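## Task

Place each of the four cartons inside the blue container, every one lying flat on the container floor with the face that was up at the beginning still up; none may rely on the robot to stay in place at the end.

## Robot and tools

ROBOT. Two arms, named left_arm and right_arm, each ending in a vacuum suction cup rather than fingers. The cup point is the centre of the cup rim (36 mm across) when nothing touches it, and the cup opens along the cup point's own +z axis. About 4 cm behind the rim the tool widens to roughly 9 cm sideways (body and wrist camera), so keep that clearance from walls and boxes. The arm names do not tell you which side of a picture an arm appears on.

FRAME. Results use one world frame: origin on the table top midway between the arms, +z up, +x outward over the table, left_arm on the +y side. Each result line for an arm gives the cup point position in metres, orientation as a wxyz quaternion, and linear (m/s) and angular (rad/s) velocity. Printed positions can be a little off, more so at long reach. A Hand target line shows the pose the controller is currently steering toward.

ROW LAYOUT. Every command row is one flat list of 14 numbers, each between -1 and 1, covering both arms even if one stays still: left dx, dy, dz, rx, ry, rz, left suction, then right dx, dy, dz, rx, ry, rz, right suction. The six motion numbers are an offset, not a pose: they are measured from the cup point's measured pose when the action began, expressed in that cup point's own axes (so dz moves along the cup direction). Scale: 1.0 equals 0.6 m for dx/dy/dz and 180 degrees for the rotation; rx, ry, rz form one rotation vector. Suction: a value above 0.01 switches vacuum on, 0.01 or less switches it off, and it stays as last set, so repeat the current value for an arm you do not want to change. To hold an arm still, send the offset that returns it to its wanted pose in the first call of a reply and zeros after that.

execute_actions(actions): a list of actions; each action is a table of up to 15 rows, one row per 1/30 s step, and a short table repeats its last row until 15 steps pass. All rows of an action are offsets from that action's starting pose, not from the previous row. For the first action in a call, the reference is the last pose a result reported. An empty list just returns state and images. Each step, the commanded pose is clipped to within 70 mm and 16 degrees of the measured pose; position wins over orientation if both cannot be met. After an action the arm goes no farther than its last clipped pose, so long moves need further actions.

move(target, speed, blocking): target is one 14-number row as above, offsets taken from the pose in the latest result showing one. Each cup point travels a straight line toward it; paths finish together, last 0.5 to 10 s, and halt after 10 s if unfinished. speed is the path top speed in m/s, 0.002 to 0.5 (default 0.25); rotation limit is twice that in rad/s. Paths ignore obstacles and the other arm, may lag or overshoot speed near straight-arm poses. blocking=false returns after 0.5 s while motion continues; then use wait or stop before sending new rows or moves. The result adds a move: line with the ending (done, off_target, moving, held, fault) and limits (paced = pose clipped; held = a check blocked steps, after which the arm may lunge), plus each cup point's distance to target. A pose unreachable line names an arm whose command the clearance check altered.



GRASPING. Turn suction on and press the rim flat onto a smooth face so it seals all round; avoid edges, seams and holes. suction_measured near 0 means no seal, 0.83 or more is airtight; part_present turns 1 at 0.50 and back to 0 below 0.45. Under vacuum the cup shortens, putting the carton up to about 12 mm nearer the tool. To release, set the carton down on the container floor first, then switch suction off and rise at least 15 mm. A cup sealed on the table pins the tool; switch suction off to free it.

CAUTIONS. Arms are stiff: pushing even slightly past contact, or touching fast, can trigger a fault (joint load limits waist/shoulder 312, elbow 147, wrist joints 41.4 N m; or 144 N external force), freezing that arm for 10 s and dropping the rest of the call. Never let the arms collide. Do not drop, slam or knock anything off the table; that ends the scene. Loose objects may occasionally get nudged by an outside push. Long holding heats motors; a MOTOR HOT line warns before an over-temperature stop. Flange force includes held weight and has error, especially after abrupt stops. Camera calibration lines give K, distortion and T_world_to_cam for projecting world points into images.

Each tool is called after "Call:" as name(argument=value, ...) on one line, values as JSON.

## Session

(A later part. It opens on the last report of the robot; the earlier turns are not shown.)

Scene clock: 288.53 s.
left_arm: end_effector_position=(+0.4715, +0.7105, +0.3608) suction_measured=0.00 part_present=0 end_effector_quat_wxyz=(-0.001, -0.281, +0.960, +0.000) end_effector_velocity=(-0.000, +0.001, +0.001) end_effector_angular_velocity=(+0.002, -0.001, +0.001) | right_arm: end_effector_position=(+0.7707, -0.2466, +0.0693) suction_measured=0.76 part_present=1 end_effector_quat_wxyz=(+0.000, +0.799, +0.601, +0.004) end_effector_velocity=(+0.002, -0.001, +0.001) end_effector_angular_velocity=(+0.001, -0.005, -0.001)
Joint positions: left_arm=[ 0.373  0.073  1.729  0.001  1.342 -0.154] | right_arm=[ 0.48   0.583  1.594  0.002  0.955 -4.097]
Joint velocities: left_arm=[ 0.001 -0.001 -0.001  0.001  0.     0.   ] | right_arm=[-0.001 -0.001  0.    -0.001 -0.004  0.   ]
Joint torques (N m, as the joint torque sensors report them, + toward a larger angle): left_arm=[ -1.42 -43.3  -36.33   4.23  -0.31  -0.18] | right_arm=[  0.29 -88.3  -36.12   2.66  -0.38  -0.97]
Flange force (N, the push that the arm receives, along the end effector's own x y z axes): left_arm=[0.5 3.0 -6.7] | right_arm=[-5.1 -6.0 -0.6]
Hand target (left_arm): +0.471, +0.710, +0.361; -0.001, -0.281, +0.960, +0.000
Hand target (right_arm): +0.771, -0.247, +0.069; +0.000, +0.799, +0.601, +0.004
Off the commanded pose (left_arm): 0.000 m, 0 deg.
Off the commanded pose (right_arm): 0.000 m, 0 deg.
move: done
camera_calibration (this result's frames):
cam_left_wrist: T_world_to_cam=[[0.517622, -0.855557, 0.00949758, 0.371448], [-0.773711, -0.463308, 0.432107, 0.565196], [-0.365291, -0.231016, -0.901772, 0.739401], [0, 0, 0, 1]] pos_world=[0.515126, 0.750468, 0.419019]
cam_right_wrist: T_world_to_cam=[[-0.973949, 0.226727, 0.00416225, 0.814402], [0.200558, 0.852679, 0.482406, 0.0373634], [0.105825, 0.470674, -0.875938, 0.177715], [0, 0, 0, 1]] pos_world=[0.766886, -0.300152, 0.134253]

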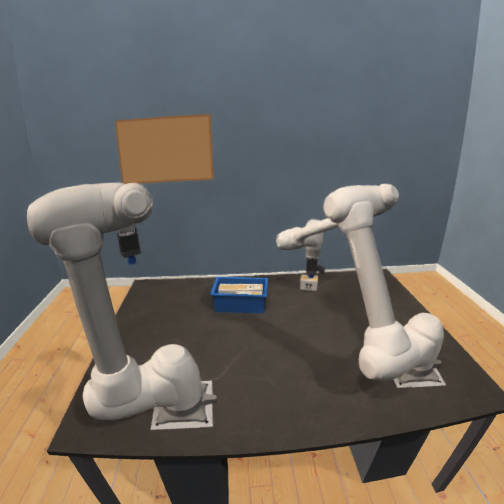

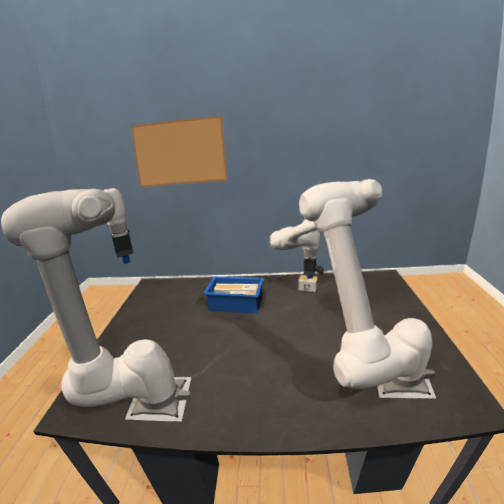

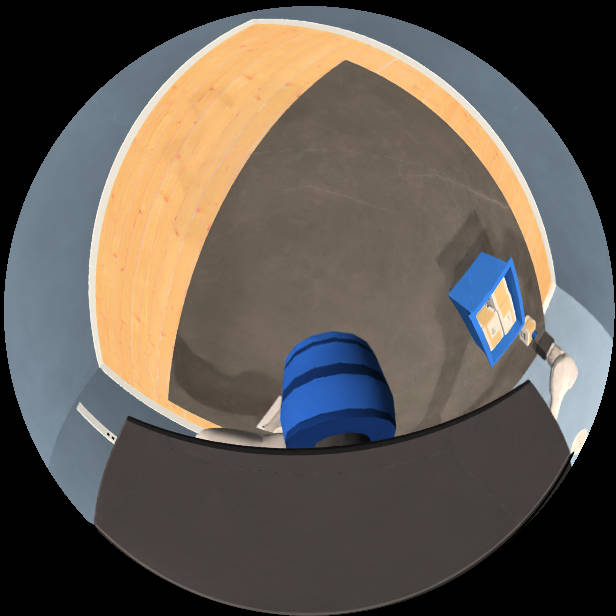

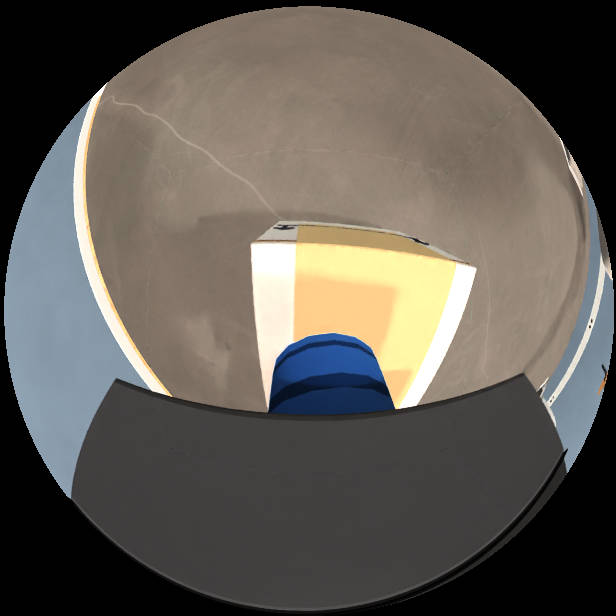

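Call:
move(target=[0,0,0,0,0,0,0,0,0,-0.26,0,0,0,1], speed=0.2)

Call:
move(target=[0,0,0,0,0,0,0,0.746,-0.482,0,0,0,-0.036,1], speed=0.3)

Call:
move(target=[0,0,0,0,0,0,0,0,0,0.1,0,0,0,1], speed=0.04)

Scene clock: 295.60 s.
left_arm: end_effector_position=(+0.4715, +0.7105, +0.3608) suction_measured=0.00 part_present=0 end_effector_quat_wxyz=(-0.001, -0.281, +0.960, +0.000) end_effector_velocity=(+0.000, -0.001, +0.000) end_effector_angular_velocity=(-0.001, -0.000, -0.001) | right_arm: end_effector_position=(+0.7695, -0.2475, +0.2253) suction_measured=0.95 part_present=1 end_effector_quat_wxyz=(+0.000, +0.799, +0.601, +0.004) end_effector_velocity=(+0.000, -0.000, +0.001) end_effector_angular_velocity=(-0.001, -0.001, +0.001)
Joint positions: left_arm=[ 0.373  0.073  1.729  0.001  1.342 -0.154] | right_arm=[ 0.48   0.463  1.473  0.002  1.197 -4.097]
Joint velocities: left_arm=[-0.    -0.    -0.    -0.001  0.001  0.   ] | right_arm=[ 0.    -0.001 -0.001 -0.001  0.002  0.   ]
Joint torques (N m, as the joint torque sensors report them, + toward a larger angle): left_arm=[ -1.02 -43.35 -36.65   4.41  -0.4   -0.28] | right_arm=[  3.06 -83.31 -39.68   4.13  -0.06  -0.83]
Flange force (N, the push that the arm receives, along the end effector's own x y z axes): left_arm=[0.3 2.1 -5.7] | right_arm=[-4.8 -2.6 1.6]
Hand target (left_arm): +0.471, +0.710, +0.361; -0.001, -0.281, +0.960, +0.000
Hand target (right_arm): +0.770, -0.247, +0.225; +0.000, +0.799, +0.601, +0.004
Off the commanded pose (left_arm): 0.000 m, 0 deg.
Off the commanded pose (right_arm): 0.000 m, 0 deg.
move: done
camera_calibration (this result's frames):
cam_left_wrist: T_world_to_cam=[[0.517622, -0.855557, 0.00949769, 0.371448], [-0.773712, -0.463308, 0.432106, 0.565196], [-0.365291, -0.231016, -0.901773, 0.739401], [0, 0, 0, 1]] pos_world=[0.515126, 0.750468, 0.419019]
cam_right_wrist: T_world_to_cam=[[-0.97391, 0.226899, 0.0041344, 0.812793], [0.200708, 0.852703, 0.4823, -0.0369704], [0.105908, 0.470546, -0.875996, 0.314812], [0, 0, 0, 1]] pos_world=[0.765666, -0.301031, 0.290245]

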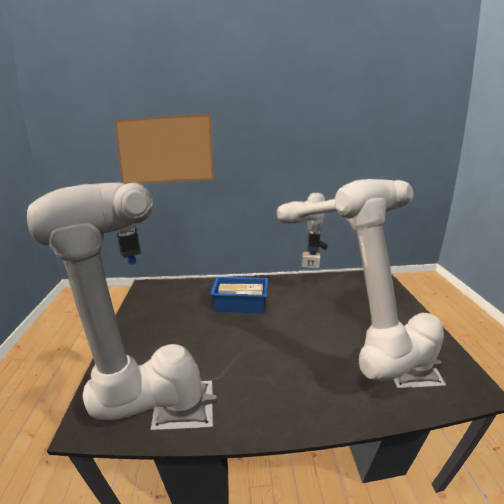

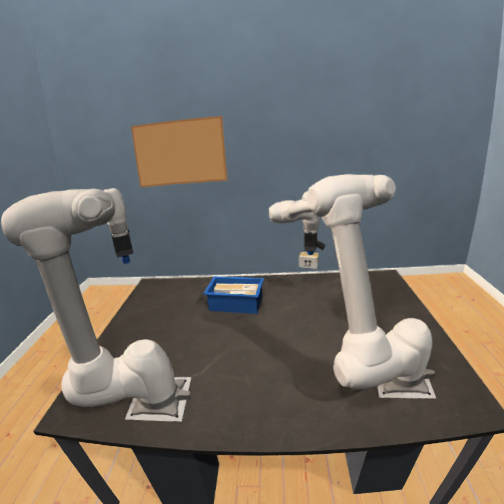

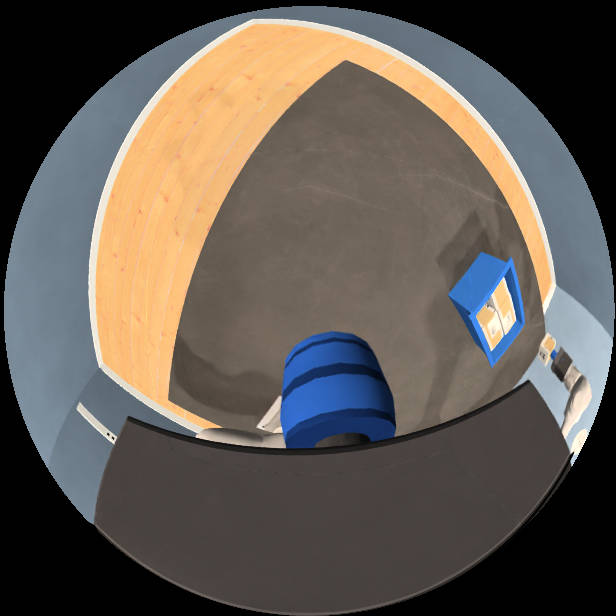

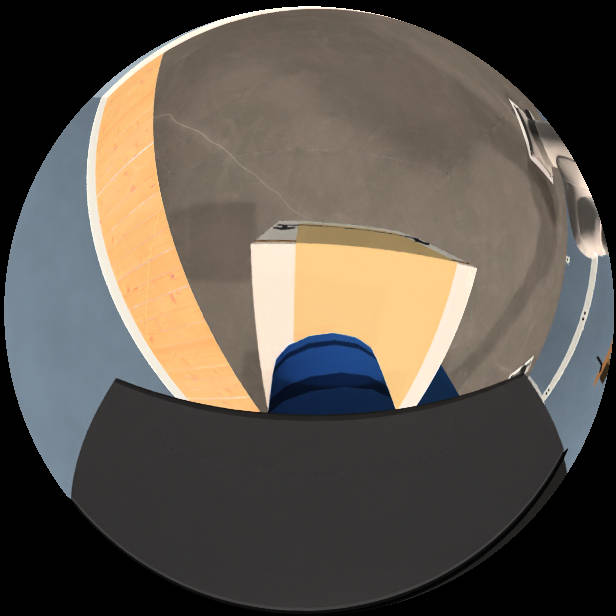

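Scene clock: 297.87 s.
left_arm: end_effector_position=(+0.4715, +0.7105, +0.3608) suction_measured=0.00 part_present=0 end_effector_quat_wxyz=(-0.001, -0.281, +0.960, +0.000) end_effector_velocity=(-0.000, +0.000, -0.001) end_effector_angular_velocity=(-0.000, +0.002, -0.000) | right_arm: end_effector_position=(+0.6151, +0.2625, +0.2272) suction_measured=0.95 part_present=1 end_effector_quat_wxyz=(+0.000, +0.764, +0.645, +0.005) end_effector_velocity=(-0.001, +0.001, -0.002) end_effector_angular_velocity=(-0.002, +0.002, +0.001)
Joint positions: left_arm=[ 0.373  0.073  1.729  0.001  1.342 -0.154] | right_arm=[ 1.049  0.797  0.911 -0.002  1.424 -3.64 ]
Joint velocities: left_arm=[ 0.     0.001  0.     0.001  0.001 -0.   ] | right_arm=[ 0.002  0.002 -0.001  0.     0.002  0.   ]
Joint torques (N m, as the joint torque sensors report them, + toward a larger angle): left_arm=[ -0.98 -43.48 -36.43   4.37  -0.41  -0.25] | right_arm=[   4.29 -113.49  -43.51    4.31   -0.05   -0.6 ]
Flange force (N, the push that the arm receives, along the end effector's own x y z axes): left_arm=[-1.1 1.8 -5.4] | right_arm=[-12.1 -1.9 5.1]
Hand target (left_arm): +0.471, +0.710, +0.361; -0.001, -0.281, +0.960, +0.000
Hand target (right_arm): +0.615, +0.263, +0.227; +0.000, +0.764, +0.645, +0.005
Off the commanded pose (left_arm): 0.000 m, 0 deg.
Off the commanded pose (right_arm): 0.001 m, 0 deg.
move: done
camera_calibration (this result's frames):
cam_left_wrist: T_world_to_cam=[[0.517622, -0.855557, 0.00949776, 0.371448], [-0.773712, -0.463308, 0.432107, 0.565196], [-0.365291, -0.231016, -0.901773, 0.739401], [0, 0, 0, 1]] pos_world=[0.515126, 0.750468, 0.419019]
cam_right_wrist: T_world_to_cam=[[-0.993266, 0.11579, 0.00383555, 0.58783], [0.103249, 0.8697, 0.482661, -0.386381], [0.0525517, 0.479807, -0.875799, 0.123211], [0, 0, 0, 1]] pos_world=[0.617291, 0.208853, 0.292144]

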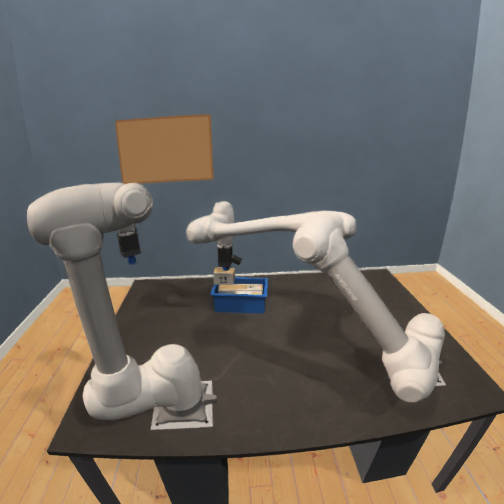

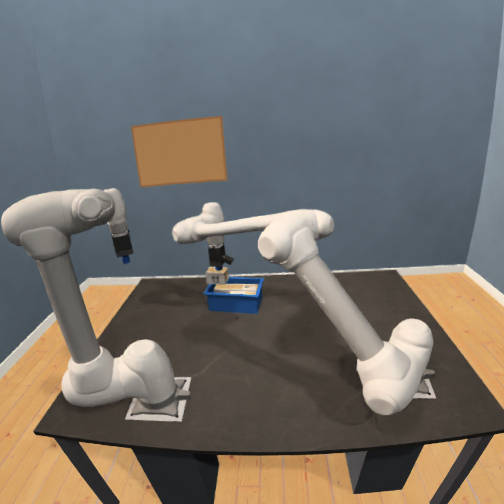

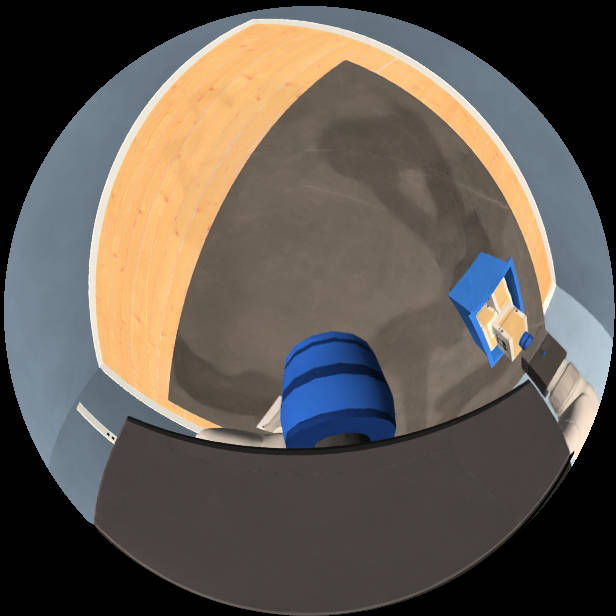

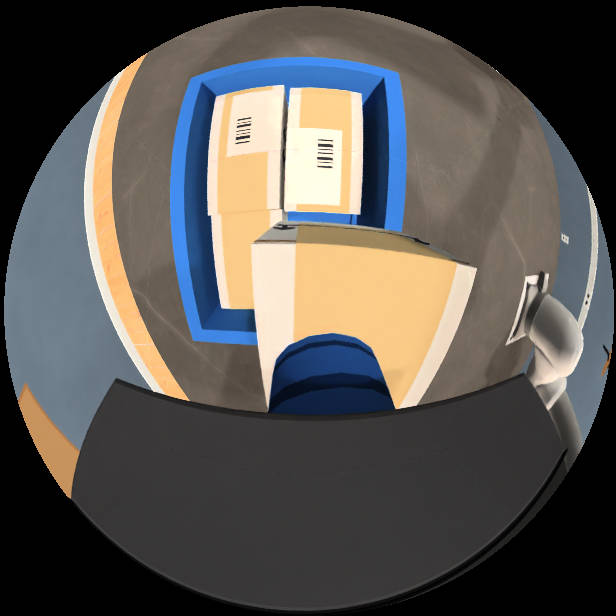

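Scene clock: 299.67 s.
left_arm: end_effector_position=(+0.4715, +0.7105, +0.3608) suction_measured=0.00 part_present=0 end_effector_quat_wxyz=(-0.001, -0.281, +0.960, +0.000) end_effector_velocity=(+0.000, -0.000, -0.001) end_effector_angular_velocity=(-0.000, -0.000, +0.001) | right_arm: end_effector_position=(+0.6154, +0.2630, +0.1673) suction_measured=0.95 part_present=1 end_effector_quat_wxyz=(+0.000, +0.764, +0.646, +0.005) end_effector_velocity=(+0.001, -0.000, +0.000) end_effector_angular_velocity=(+0.001, -0.001, -0.001)
Joint positions: left_arm=[ 0.373  0.073  1.729  0.001  1.342 -0.154] | right_arm=[ 1.049  0.82   0.979 -0.002  1.334 -3.64 ]
Joint velocities: left_arm=[-0.     0.     0.001 -0.    -0.001 -0.001] | right_arm=[-0.001 -0.     0.    -0.    -0.002  0.   ]
Joint torques (N m, as the joint torque sensors report them, + toward a larger angle): left_arm=[ -0.61 -44.38 -36.72   4.41  -0.36  -0.17] | right_arm=[   4.41 -112.93  -41.68    4.36    0.27   -0.95]
Flange force (N, the push that the arm receives, along the end effector's own x y z axes): left_arm=[-1.4 1.1 -4.9] | right_arm=[-11.6 -1.8 1.8]
Hand target (left_arm): +0.471, +0.710, +0.361; -0.001, -0.281, +0.960, +0.000
Hand target (right_arm): +0.616, +0.263, +0.167; +0.000, +0.764, +0.645, +0.005
Off the commanded pose (left_arm): 0.000 m, 0 deg.
Off the commanded pose (right_arm): 0.000 m, 0 deg.
move: done
camera_calibration (this result's frames):
cam_left_wrist: T_world_to_cam=[[0.517622, -0.855557, 0.00949763, 0.371448], [-0.773712, -0.463308, 0.432107, 0.565196], [-0.365291, -0.231016, -0.901773, 0.739401], [0, 0, 0, 1]] pos_world=[0.515126, 0.750468, 0.419019]
cam_right_wrist: T_world_to_cam=[[-0.993288, 0.115608, 0.0038219, 0.588409], [0.103083, 0.869714, 0.48267, -0.357786], [0.0524766, 0.479825, -0.875794, 0.0705049], [0, 0, 0, 1]] pos_world=[0.617641, 0.209317, 0.232192]

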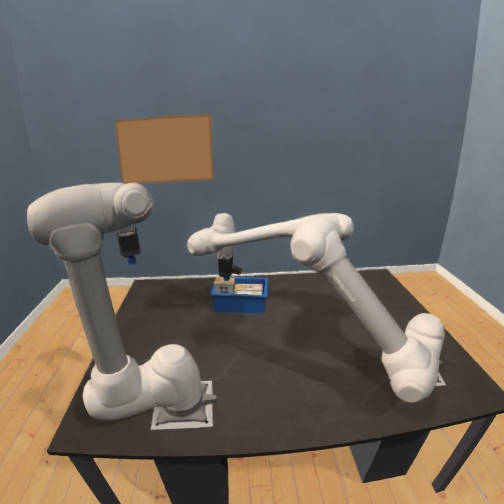

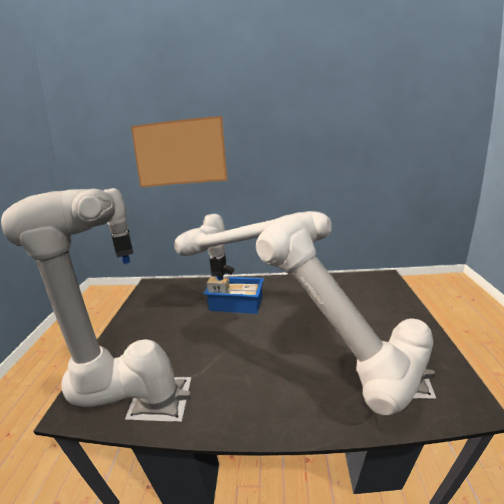

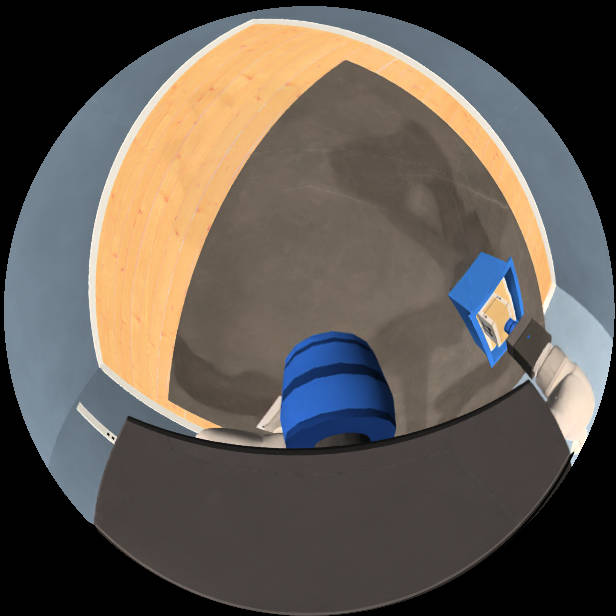

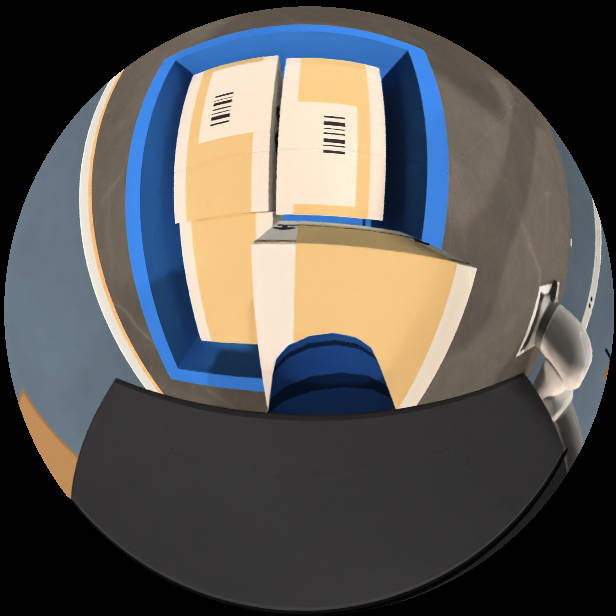

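Call:
move(target=[0,0,0,0,0,0,0,-0.002,0.005,0.11,0,0,-0.006,1], speed=0.025)

Scene clock: 305.30 s.
left_arm: end_effector_position=(+0.4715, +0.7105, +0.3608) suction_measured=0.00 part_present=0 end_effector_quat_wxyz=(-0.001, -0.281, +0.960, +0.000) end_effector_velocity=(+0.000, +0.000, +0.001) end_effector_angular_velocity=(+0.001, -0.002, +0.000) | right_arm: end_effector_position=(+0.6186, +0.2617, +0.1013) suction_measured=0.95 part_present=1 end_effector_quat_wxyz=(+0.000, +0.758, +0.653, +0.005) end_effector_velocity=(+0.001, -0.000, -0.001) end_effector_angular_velocity=(+0.000, -0.000, -0.001)
Joint positions: left_arm=[ 0.373  0.073  1.729  0.001  1.342 -0.154] | right_arm=[ 1.046  0.856  1.035 -0.002  1.242 -3.662]
Joint velocities: left_arm=[ 0.001 -0.001 -0.001  0.    -0.001  0.   ] | right_arm=[-0.001  0.001  0.    -0.    -0.001 -0.   ]
Joint torques (N m, as the joint torque sensors report them, + toward a larger angle): left_arm=[ -0.8  -43.5  -36.41   4.36  -0.38  -0.22] | right_arm=[   4.05 -115.31  -41.38    4.02    0.13   -0.94]
Flange force (N, the push that the arm receives, along the end effector's own x y z axes): left_arm=[-0.3 1.6 -6.1] | right_arm=[-11.1 -1.9 2.4]
Hand target (left_arm): +0.471, +0.710, +0.361; -0.001, -0.281, +0.960, +0.000
Hand target (right_arm): +0.619, +0.262, +0.101; +0.000, +0.758, +0.653, +0.005
Off the commanded pose (left_arm): 0.000 m, 0 deg.
Off the commanded pose (right_arm): 0.000 m, 0 deg.
move: done
camera_calibration (this result's frames):
cam_left_wrist: T_world_to_cam=[[0.517622, -0.855557, 0.00949762, 0.371448], [-0.773712, -0.463308, 0.432107, 0.565196], [-0.365291, -0.231016, -0.901773, 0.739401], [0, 0, 0, 1]] pos_world=[0.515126, 0.750468, 0.419019]
cam_right_wrist: T_world_to_cam=[[-0.995296, 0.0968084, 0.0037187, 0.59817], [0.0865763, 0.871562, 0.482581, -0.315475], [0.0434768, 0.480633, -0.875844, 0.0185322], [0, 0, 0, 1]] pos_world=[0.621863, 0.208141, 0.166249]

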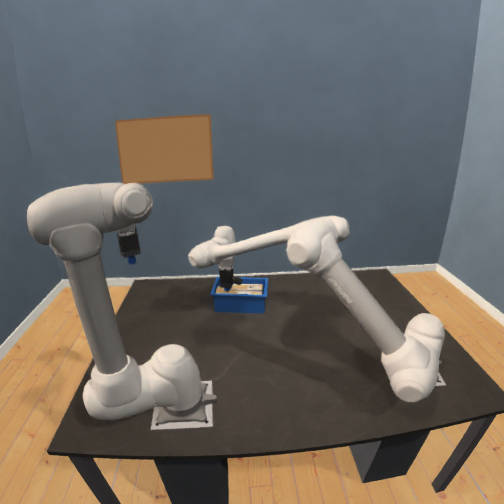

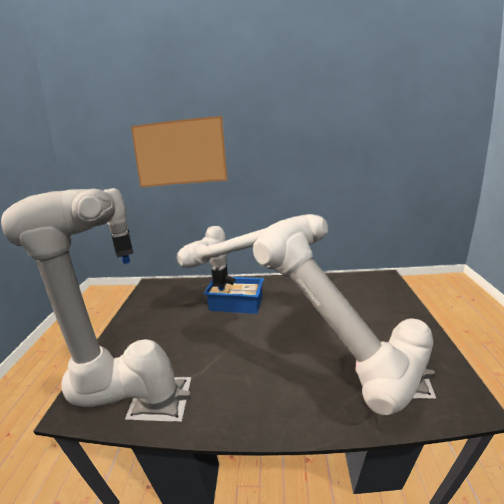

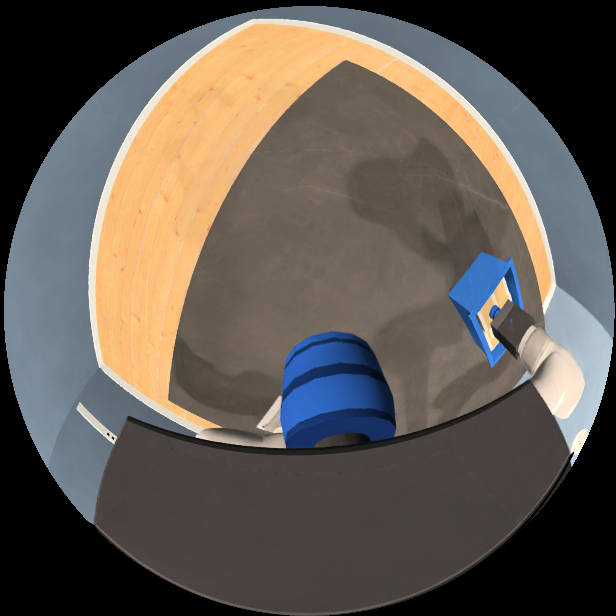

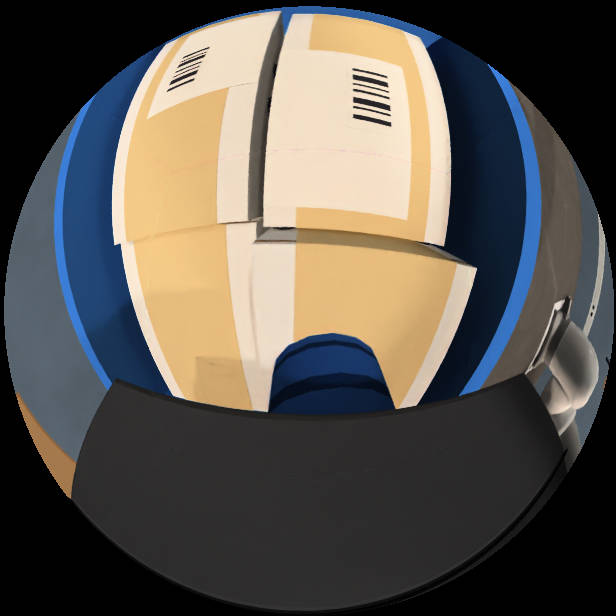

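Call:
move(target=[0,0,0,0,0,0,0,-0.002,0.002,0.028,0,0,0,1], speed=0.015)

Scene clock: 309.13 s.
left_arm: end_effector_position=(+0.4715, +0.7105, +0.3608) suction_measured=0.00 part_present=0 end_effector_quat_wxyz=(-0.001, -0.281, +0.960, +0.000) end_effector_velocity=(-0.000, -0.000, +0.000) end_effector_angular_velocity=(-0.001, +0.002, -0.001) | right_arm: end_effector_position=(+0.6198, +0.2605, +0.0846) suction_measured=0.95 part_present=1 end_effector_quat_wxyz=(+0.000, +0.758, +0.653, +0.005) end_effector_velocity=(+0.000, +0.000, -0.000) end_effector_angular_velocity=(+0.000, -0.001, +0.000)
Joint positions: left_arm=[ 0.373  0.073  1.729  0.001  1.342 -0.154] | right_arm=[ 1.044  0.865  1.049 -0.002  1.219 -3.663]
Joint velocities: left_arm=[-0.    -0.     0.     0.     0.002  0.   ] | right_arm=[ 0.     0.    -0.    -0.    -0.001 -0.   ]
Joint torques (N m, as the joint torque sensors report them, + toward a larger angle): left_arm=[ -0.49 -42.34 -36.6    4.38  -0.29  -0.28] | right_arm=[   2.87 -115.92  -40.62    4.05    0.13   -0.9 ]
Flange force (N, the push that the arm receives, along the end effector's own x y z axes): left_arm=[2.2 1.4 -6.1] | right_arm=[-8.3 -2.9 1.8]
Hand target (left_arm): +0.471, +0.710, +0.361; -0.001, -0.281, +0.960, +0.000
Hand target (right_arm): +0.620, +0.260, +0.085; +0.000, +0.758, +0.653, +0.005
Off the commanded pose (left_arm): 0.000 m, 0 deg.
Off the commanded pose (right_arm): 0.000 m, 0 deg.
move: done
camera_calibration (this result's frames):
cam_left_wrist: T_world_to_cam=[[0.517622, -0.855557, 0.00949772, 0.371448], [-0.773712, -0.463308, 0.432106, 0.565196], [-0.365291, -0.231016, -0.901773, 0.739401], [0, 0, 0, 1]] pos_world=[0.515126, 0.750468, 0.419019]
cam_right_wrist: T_world_to_cam=[[-0.995299, 0.096784, 0.00370621, 0.599485], [0.086549, 0.871566, 0.482579, -0.306384], [0.0434757, 0.480631, -0.875845, 0.00441226], [0, 0, 0, 1]] pos_world=[0.622991, 0.206893, 0.149497]

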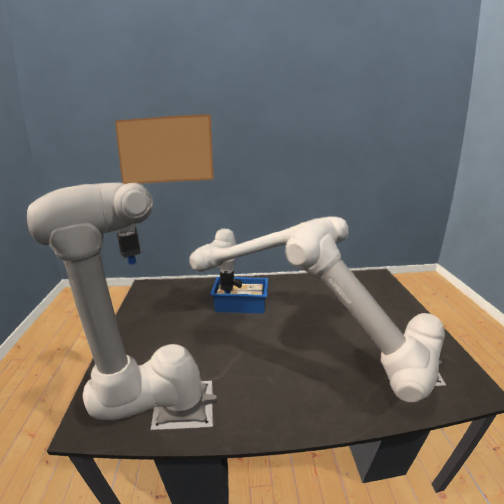

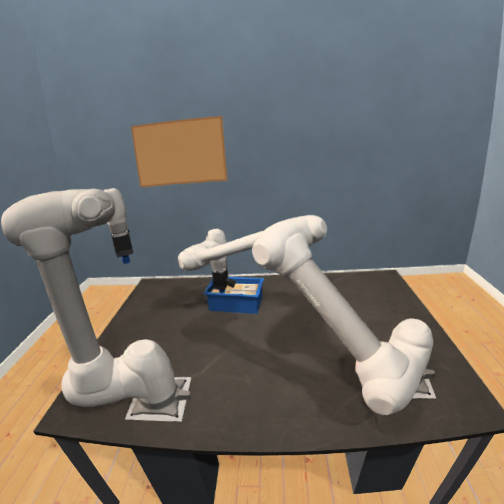

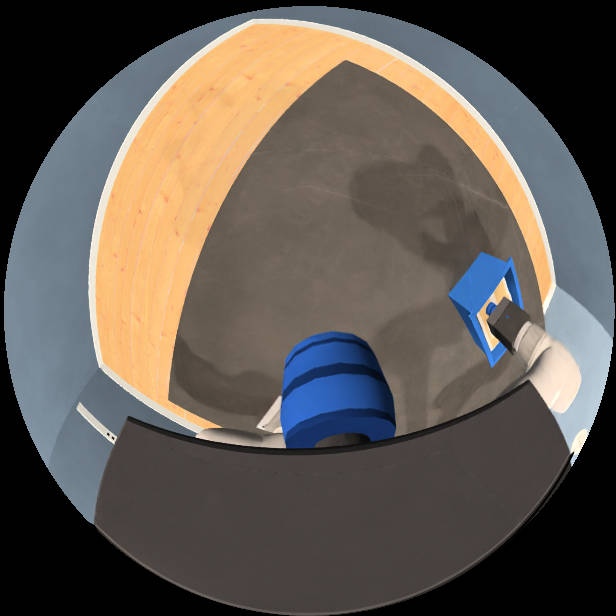

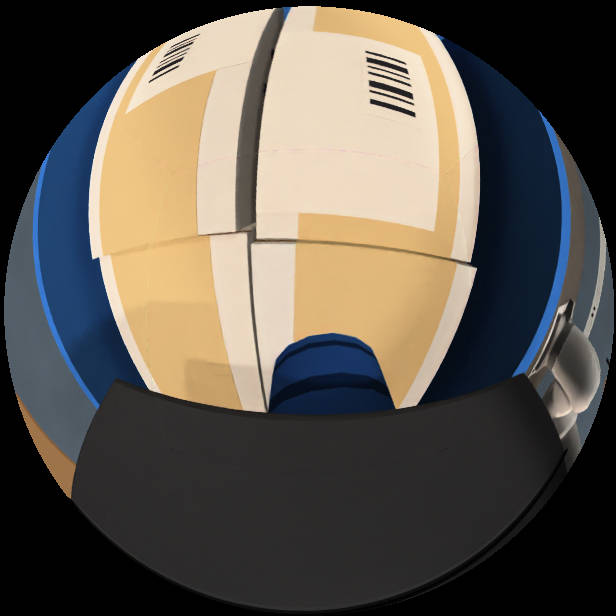

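Push B forward slightly, as with A.

Call:
move(target=[0,0,0,0,0,0,0,-0.004,0,0.002,0,0,0,1], speed=0.008)

Call:
move(target=[0,0,0,0,0,0,0,0,0,0.009,0,0,0,1], speed=0.008)

Scene clock: 313.57 s.
left_arm: end_effector_position=(+0.4715, +0.7105, +0.3608) suction_measured=0.00 part_present=0 end_effector_quat_wxyz=(-0.001, -0.281, +0.960, +0.000) end_effector_velocity=(+0.000, -0.000, +0.000) end_effector_angular_velocity=(+0.001, -0.001, -0.001) | right_arm: end_effector_position=(+0.6194, +0.2581, +0.0834) suction_measured=0.95 part_present=1 end_effector_quat_wxyz=(+0.000, +0.758, +0.653, +0.005) end_effector_velocity=(-0.001, -0.001, -0.000) end_effector_angular_velocity=(-0.001, -0.000, +0.001)
Joint positions: left_arm=[ 0.373  0.073  1.729  0.001  1.342 -0.154] | right_arm=[ 1.043  0.862  1.056 -0.002  1.214 -3.664]
Joint velocities: left_arm=[-0.001 -0.001  0.     0.001 -0.001  0.   ] | right_arm=[ 0.    -0.001  0.002 -0.001 -0.    -0.   ]
Joint torques (N m, as the joint torque sensors report them, + toward a larger angle): left_arm=[ -1.94 -43.53 -36.84   4.44  -0.34  -0.06] | right_arm=[   3.07 -115.79  -40.52    3.93    0.32   -0.73]
Flange force (N, the push that the arm receives, along the end effector's own x y z axes): left_arm=[0.4 3.2 -5.5] | right_arm=[-8.8 -2.1 2.1]
Hand target (left_arm): +0.471, +0.710, +0.361; -0.001, -0.281, +0.960, +0.000
Hand target (right_arm): +0.619, +0.258, +0.083; +0.000, +0.758, +0.653, +0.005
Off the commanded pose (left_arm): 0.000 m, 0 deg.
Off the commanded pose (right_arm): 0.000 m, 0 deg.
move: done
camera_calibration (this result's frames):
cam_left_wrist: T_world_to_cam=[[0.517622, -0.855557, 0.00949763, 0.371448], [-0.773712, -0.463308, 0.432107, 0.565196], [-0.365291, -0.231016, -0.901773, 0.739401], [0, 0, 0, 1]] pos_world=[0.515126, 0.750468, 0.419019]
cam_right_wrist: T_world_to_cam=[[-0.995299, 0.0967771, 0.00370183, 0.59938], [0.0865412, 0.871569, 0.482574, -0.303719], [0.0434757, 0.480626, -0.875848, 0.00449754], [0, 0, 0, 1]] pos_world=[0.622651, 0.204544, 0.148287]

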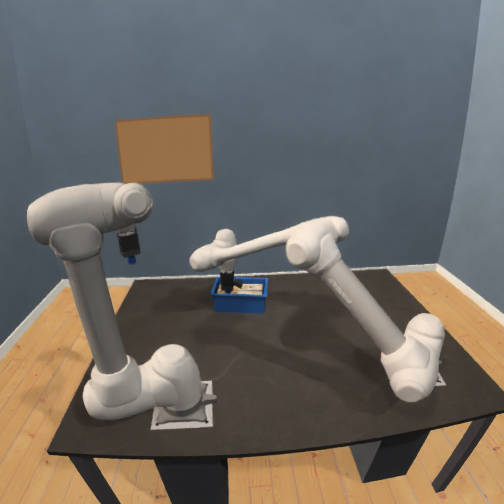

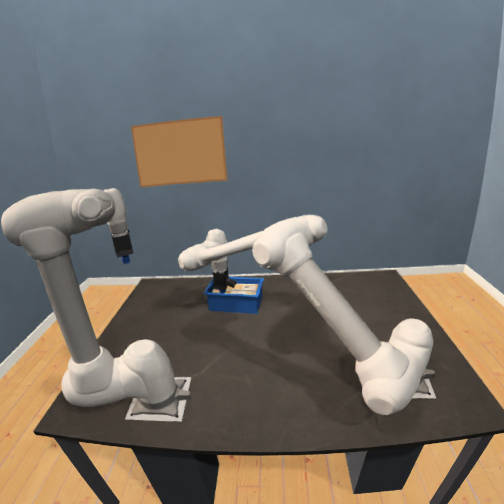

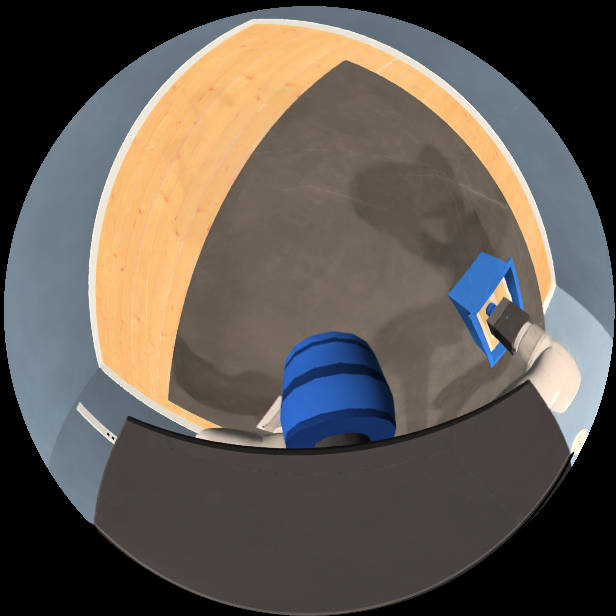

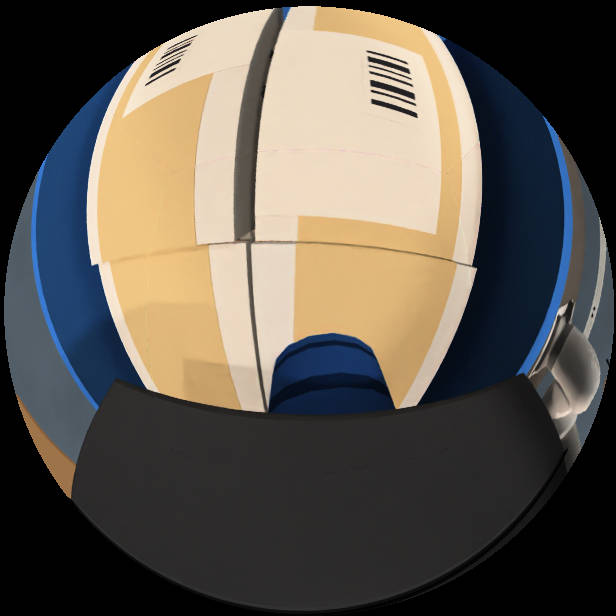

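Scene clock: 314.47 s.
left_arm: end_effector_position=(+0.4715, +0.7105, +0.3608) suction_measured=0.00 part_present=0 end_effector_quat_wxyz=(-0.001, -0.281, +0.960, +0.000) end_effector_velocity=(-0.000, +0.000, +0.000) end_effector_angular_velocity=(+0.000, -0.001, +0.001) | right_arm: end_effector_position=(+0.6195, +0.2582, +0.0780) suction_measured=0.95 part_present=1 end_effector_quat_wxyz=(+0.000, +0.758, +0.653, +0.005) end_effector_velocity=(-0.001, +0.000, -0.000) end_effector_angular_velocity=(+0.000, -0.000, +0.000)
Joint positions: left_arm=[ 0.373  0.073  1.729  0.001  1.342 -0.154] | right_arm=[ 1.043  0.866  1.06  -0.002  1.207 -3.664]
Joint velocities: left_arm=[ 0.001 -0.001  0.     0.    -0.001 -0.   ] | right_arm=[ 0.001 -0.     0.001  0.    -0.001  0.   ]
Joint torques (N m, as the joint torque sensors report them, + toward a larger angle): left_arm=[ -0.98 -43.57 -36.52   4.28  -0.25  -0.26] | right_arm=[   3.8  -114.46  -40.74    3.94    0.11   -0.96]
Flange force (N, the push that the arm receives, along the end effector's own x y z axes): left_arm=[0.5 2.4 -6.0] | right_arm=[-11.9 -3.5 1.0]
Hand target (left_arm): +0.471, +0.710, +0.361; -0.001, -0.281, +0.960, +0.000
Hand target (right_arm): +0.619, +0.258, +0.078; +0.000, +0.758, +0.653, +0.005
Off the commanded pose (left_arm): 0.000 m, 0 deg.
Off the commanded pose (right_arm): 0.000 m, 0 deg.
move: done
camera_calibration (this result's frames):
cam_left_wrist: T_world_to_cam=[[0.517622, -0.855557, 0.00949769, 0.371448], [-0.773711, -0.463308, 0.432107, 0.565196], [-0.365291, -0.231016, -0.901773, 0.739401], [0, 0, 0, 1]] pos_world=[0.515126, 0.750468, 0.419019]
cam_right_wrist: T_world_to_cam=[[-0.9953, 0.0967666, 0.00370637, 0.599437], [0.086534, 0.871568, 0.482577, -0.301156], [0.0434669, 0.48063, -0.875846, -0.000224184], [0, 0, 0, 1]] pos_world=[0.622689, 0.20458, 0.142913]

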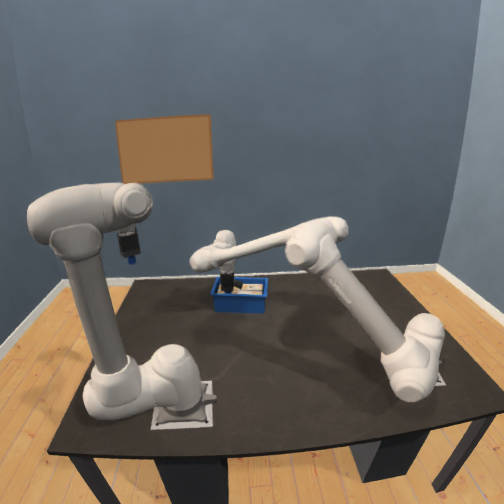

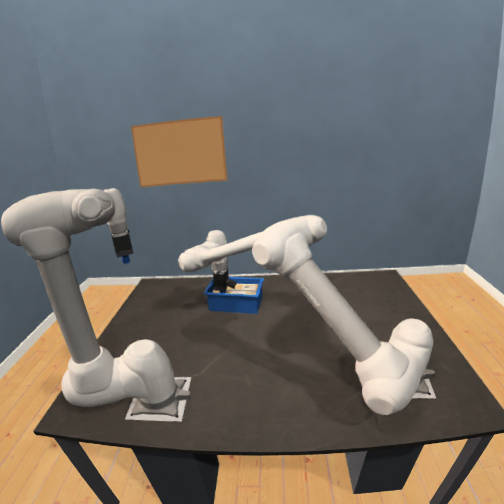

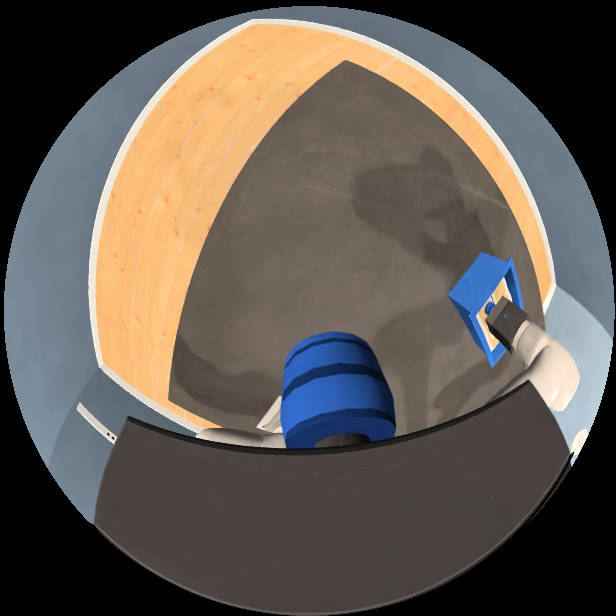

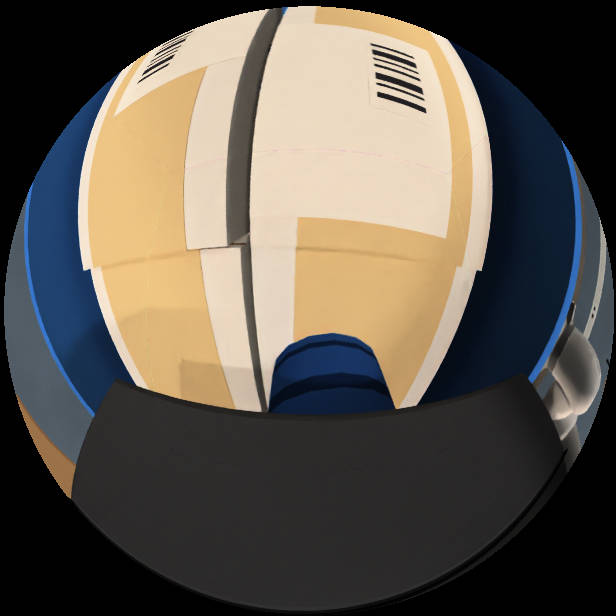

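Call:
move(target=[0,0,0,0,0,0,0,0,0,0.003,0,0,0,1], speed=0.008)

Scene clock: 317.60 s.
left_arm: end_effector_position=(+0.4715, +0.7105, +0.3608) suction_measured=0.00 part_present=0 end_effector_quat_wxyz=(-0.001, -0.281, +0.960, +0.000) end_effector_velocity=(-0.001, -0.000, -0.000) end_effector_angular_velocity=(-0.001, +0.002, +0.000) | right_arm: end_effector_position=(+0.6195, +0.2582, +0.0762) suction_measured=0.95 part_present=1 end_effector_quat_wxyz=(+0.000, +0.758, +0.653, +0.005) end_effector_velocity=(-0.000, -0.001, -0.001) end_effector_angular_velocity=(-0.002, +0.000, +0.001)
Joint positions: left_arm=[ 0.373  0.073  1.729  0.001  1.342 -0.154] | right_arm=[ 1.043  0.867  1.061 -0.002  1.204 -3.664]
Joint velocities: left_arm=[ 0.     0.     0.    -0.     0.002  0.   ] | right_arm=[-0.     0.     0.002 -0.001 -0.    -0.   ]
Joint torques (N m, as the joint torque sensors report them, + toward a larger angle): left_arm=[ -0.81 -43.43 -36.75   4.3   -0.27  -0.27] | right_arm=[   3.71 -114.31  -40.6     4.04    0.25   -0.81]
Flange force (N, the push that the arm receives, along the end effector's own x y z axes): left_arm=[0.6 2.0 -5.4] | right_arm=[-11.9 -2.8 1.6]
Hand target (left_arm): +0.471, +0.710, +0.361; -0.001, -0.281, +0.960, +0.000
Hand target (right_arm): +0.619, +0.258, +0.076; +0.000, +0.758, +0.653, +0.005
Off the commanded pose (left_arm): 0.000 m, 0 deg.
Off the commanded pose (right_arm): 0.000 m, 0 deg.
move: done
camera_calibration (this result's frames):
cam_left_wrist: T_world_to_cam=[[0.517622, -0.855556, 0.00949775, 0.371447], [-0.773711, -0.463308, 0.432107, 0.565196], [-0.365291, -0.231017, -0.901773, 0.739401], [0, 0, 0, 1]] pos_world=[0.515126, 0.750468, 0.419019]
cam_right_wrist: T_world_to_cam=[[-0.9953, 0.0967697, 0.00370723, 0.599452], [0.086537, 0.871567, 0.482579, -0.300307], [0.0434679, 0.480631, -0.875845, -0.00179798], [0, 0, 0, 1]] pos_world=[0.622701, 0.204593, 0.141125]

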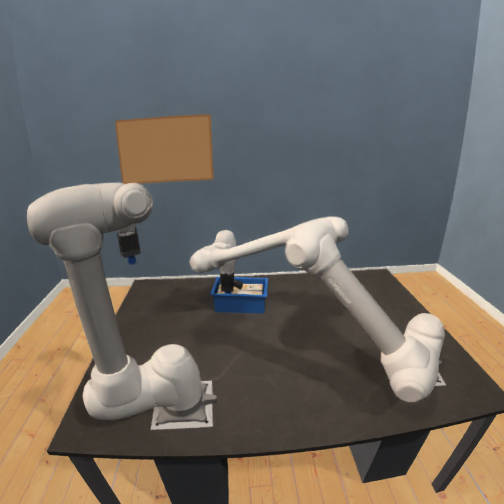

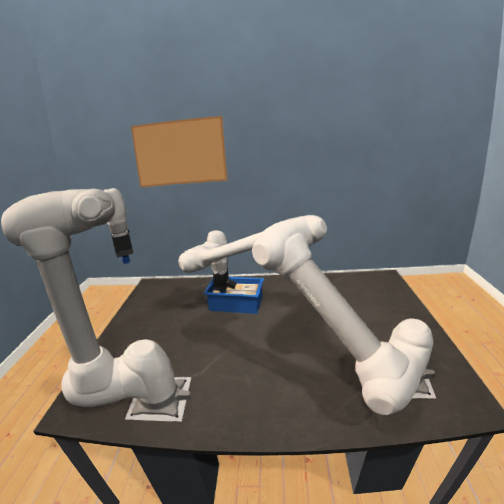

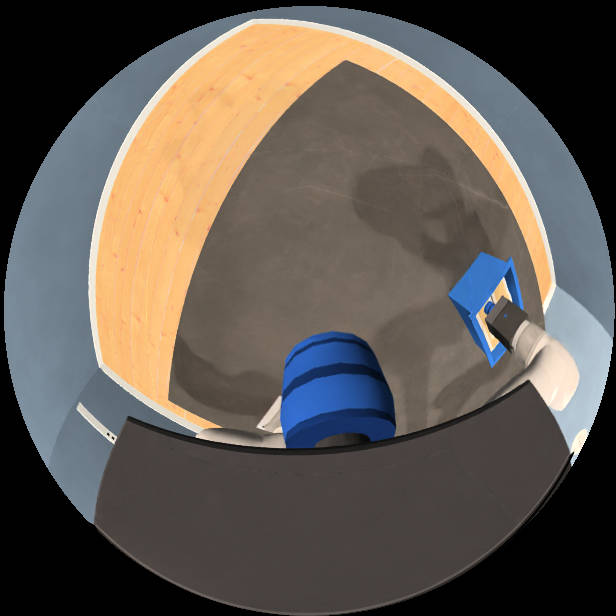

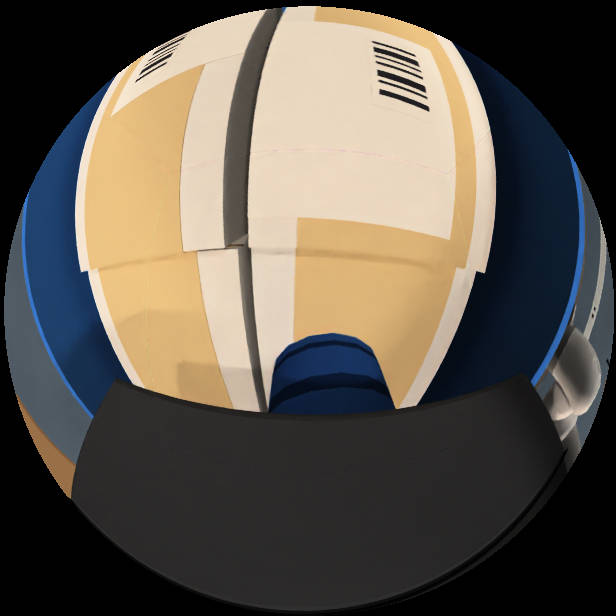

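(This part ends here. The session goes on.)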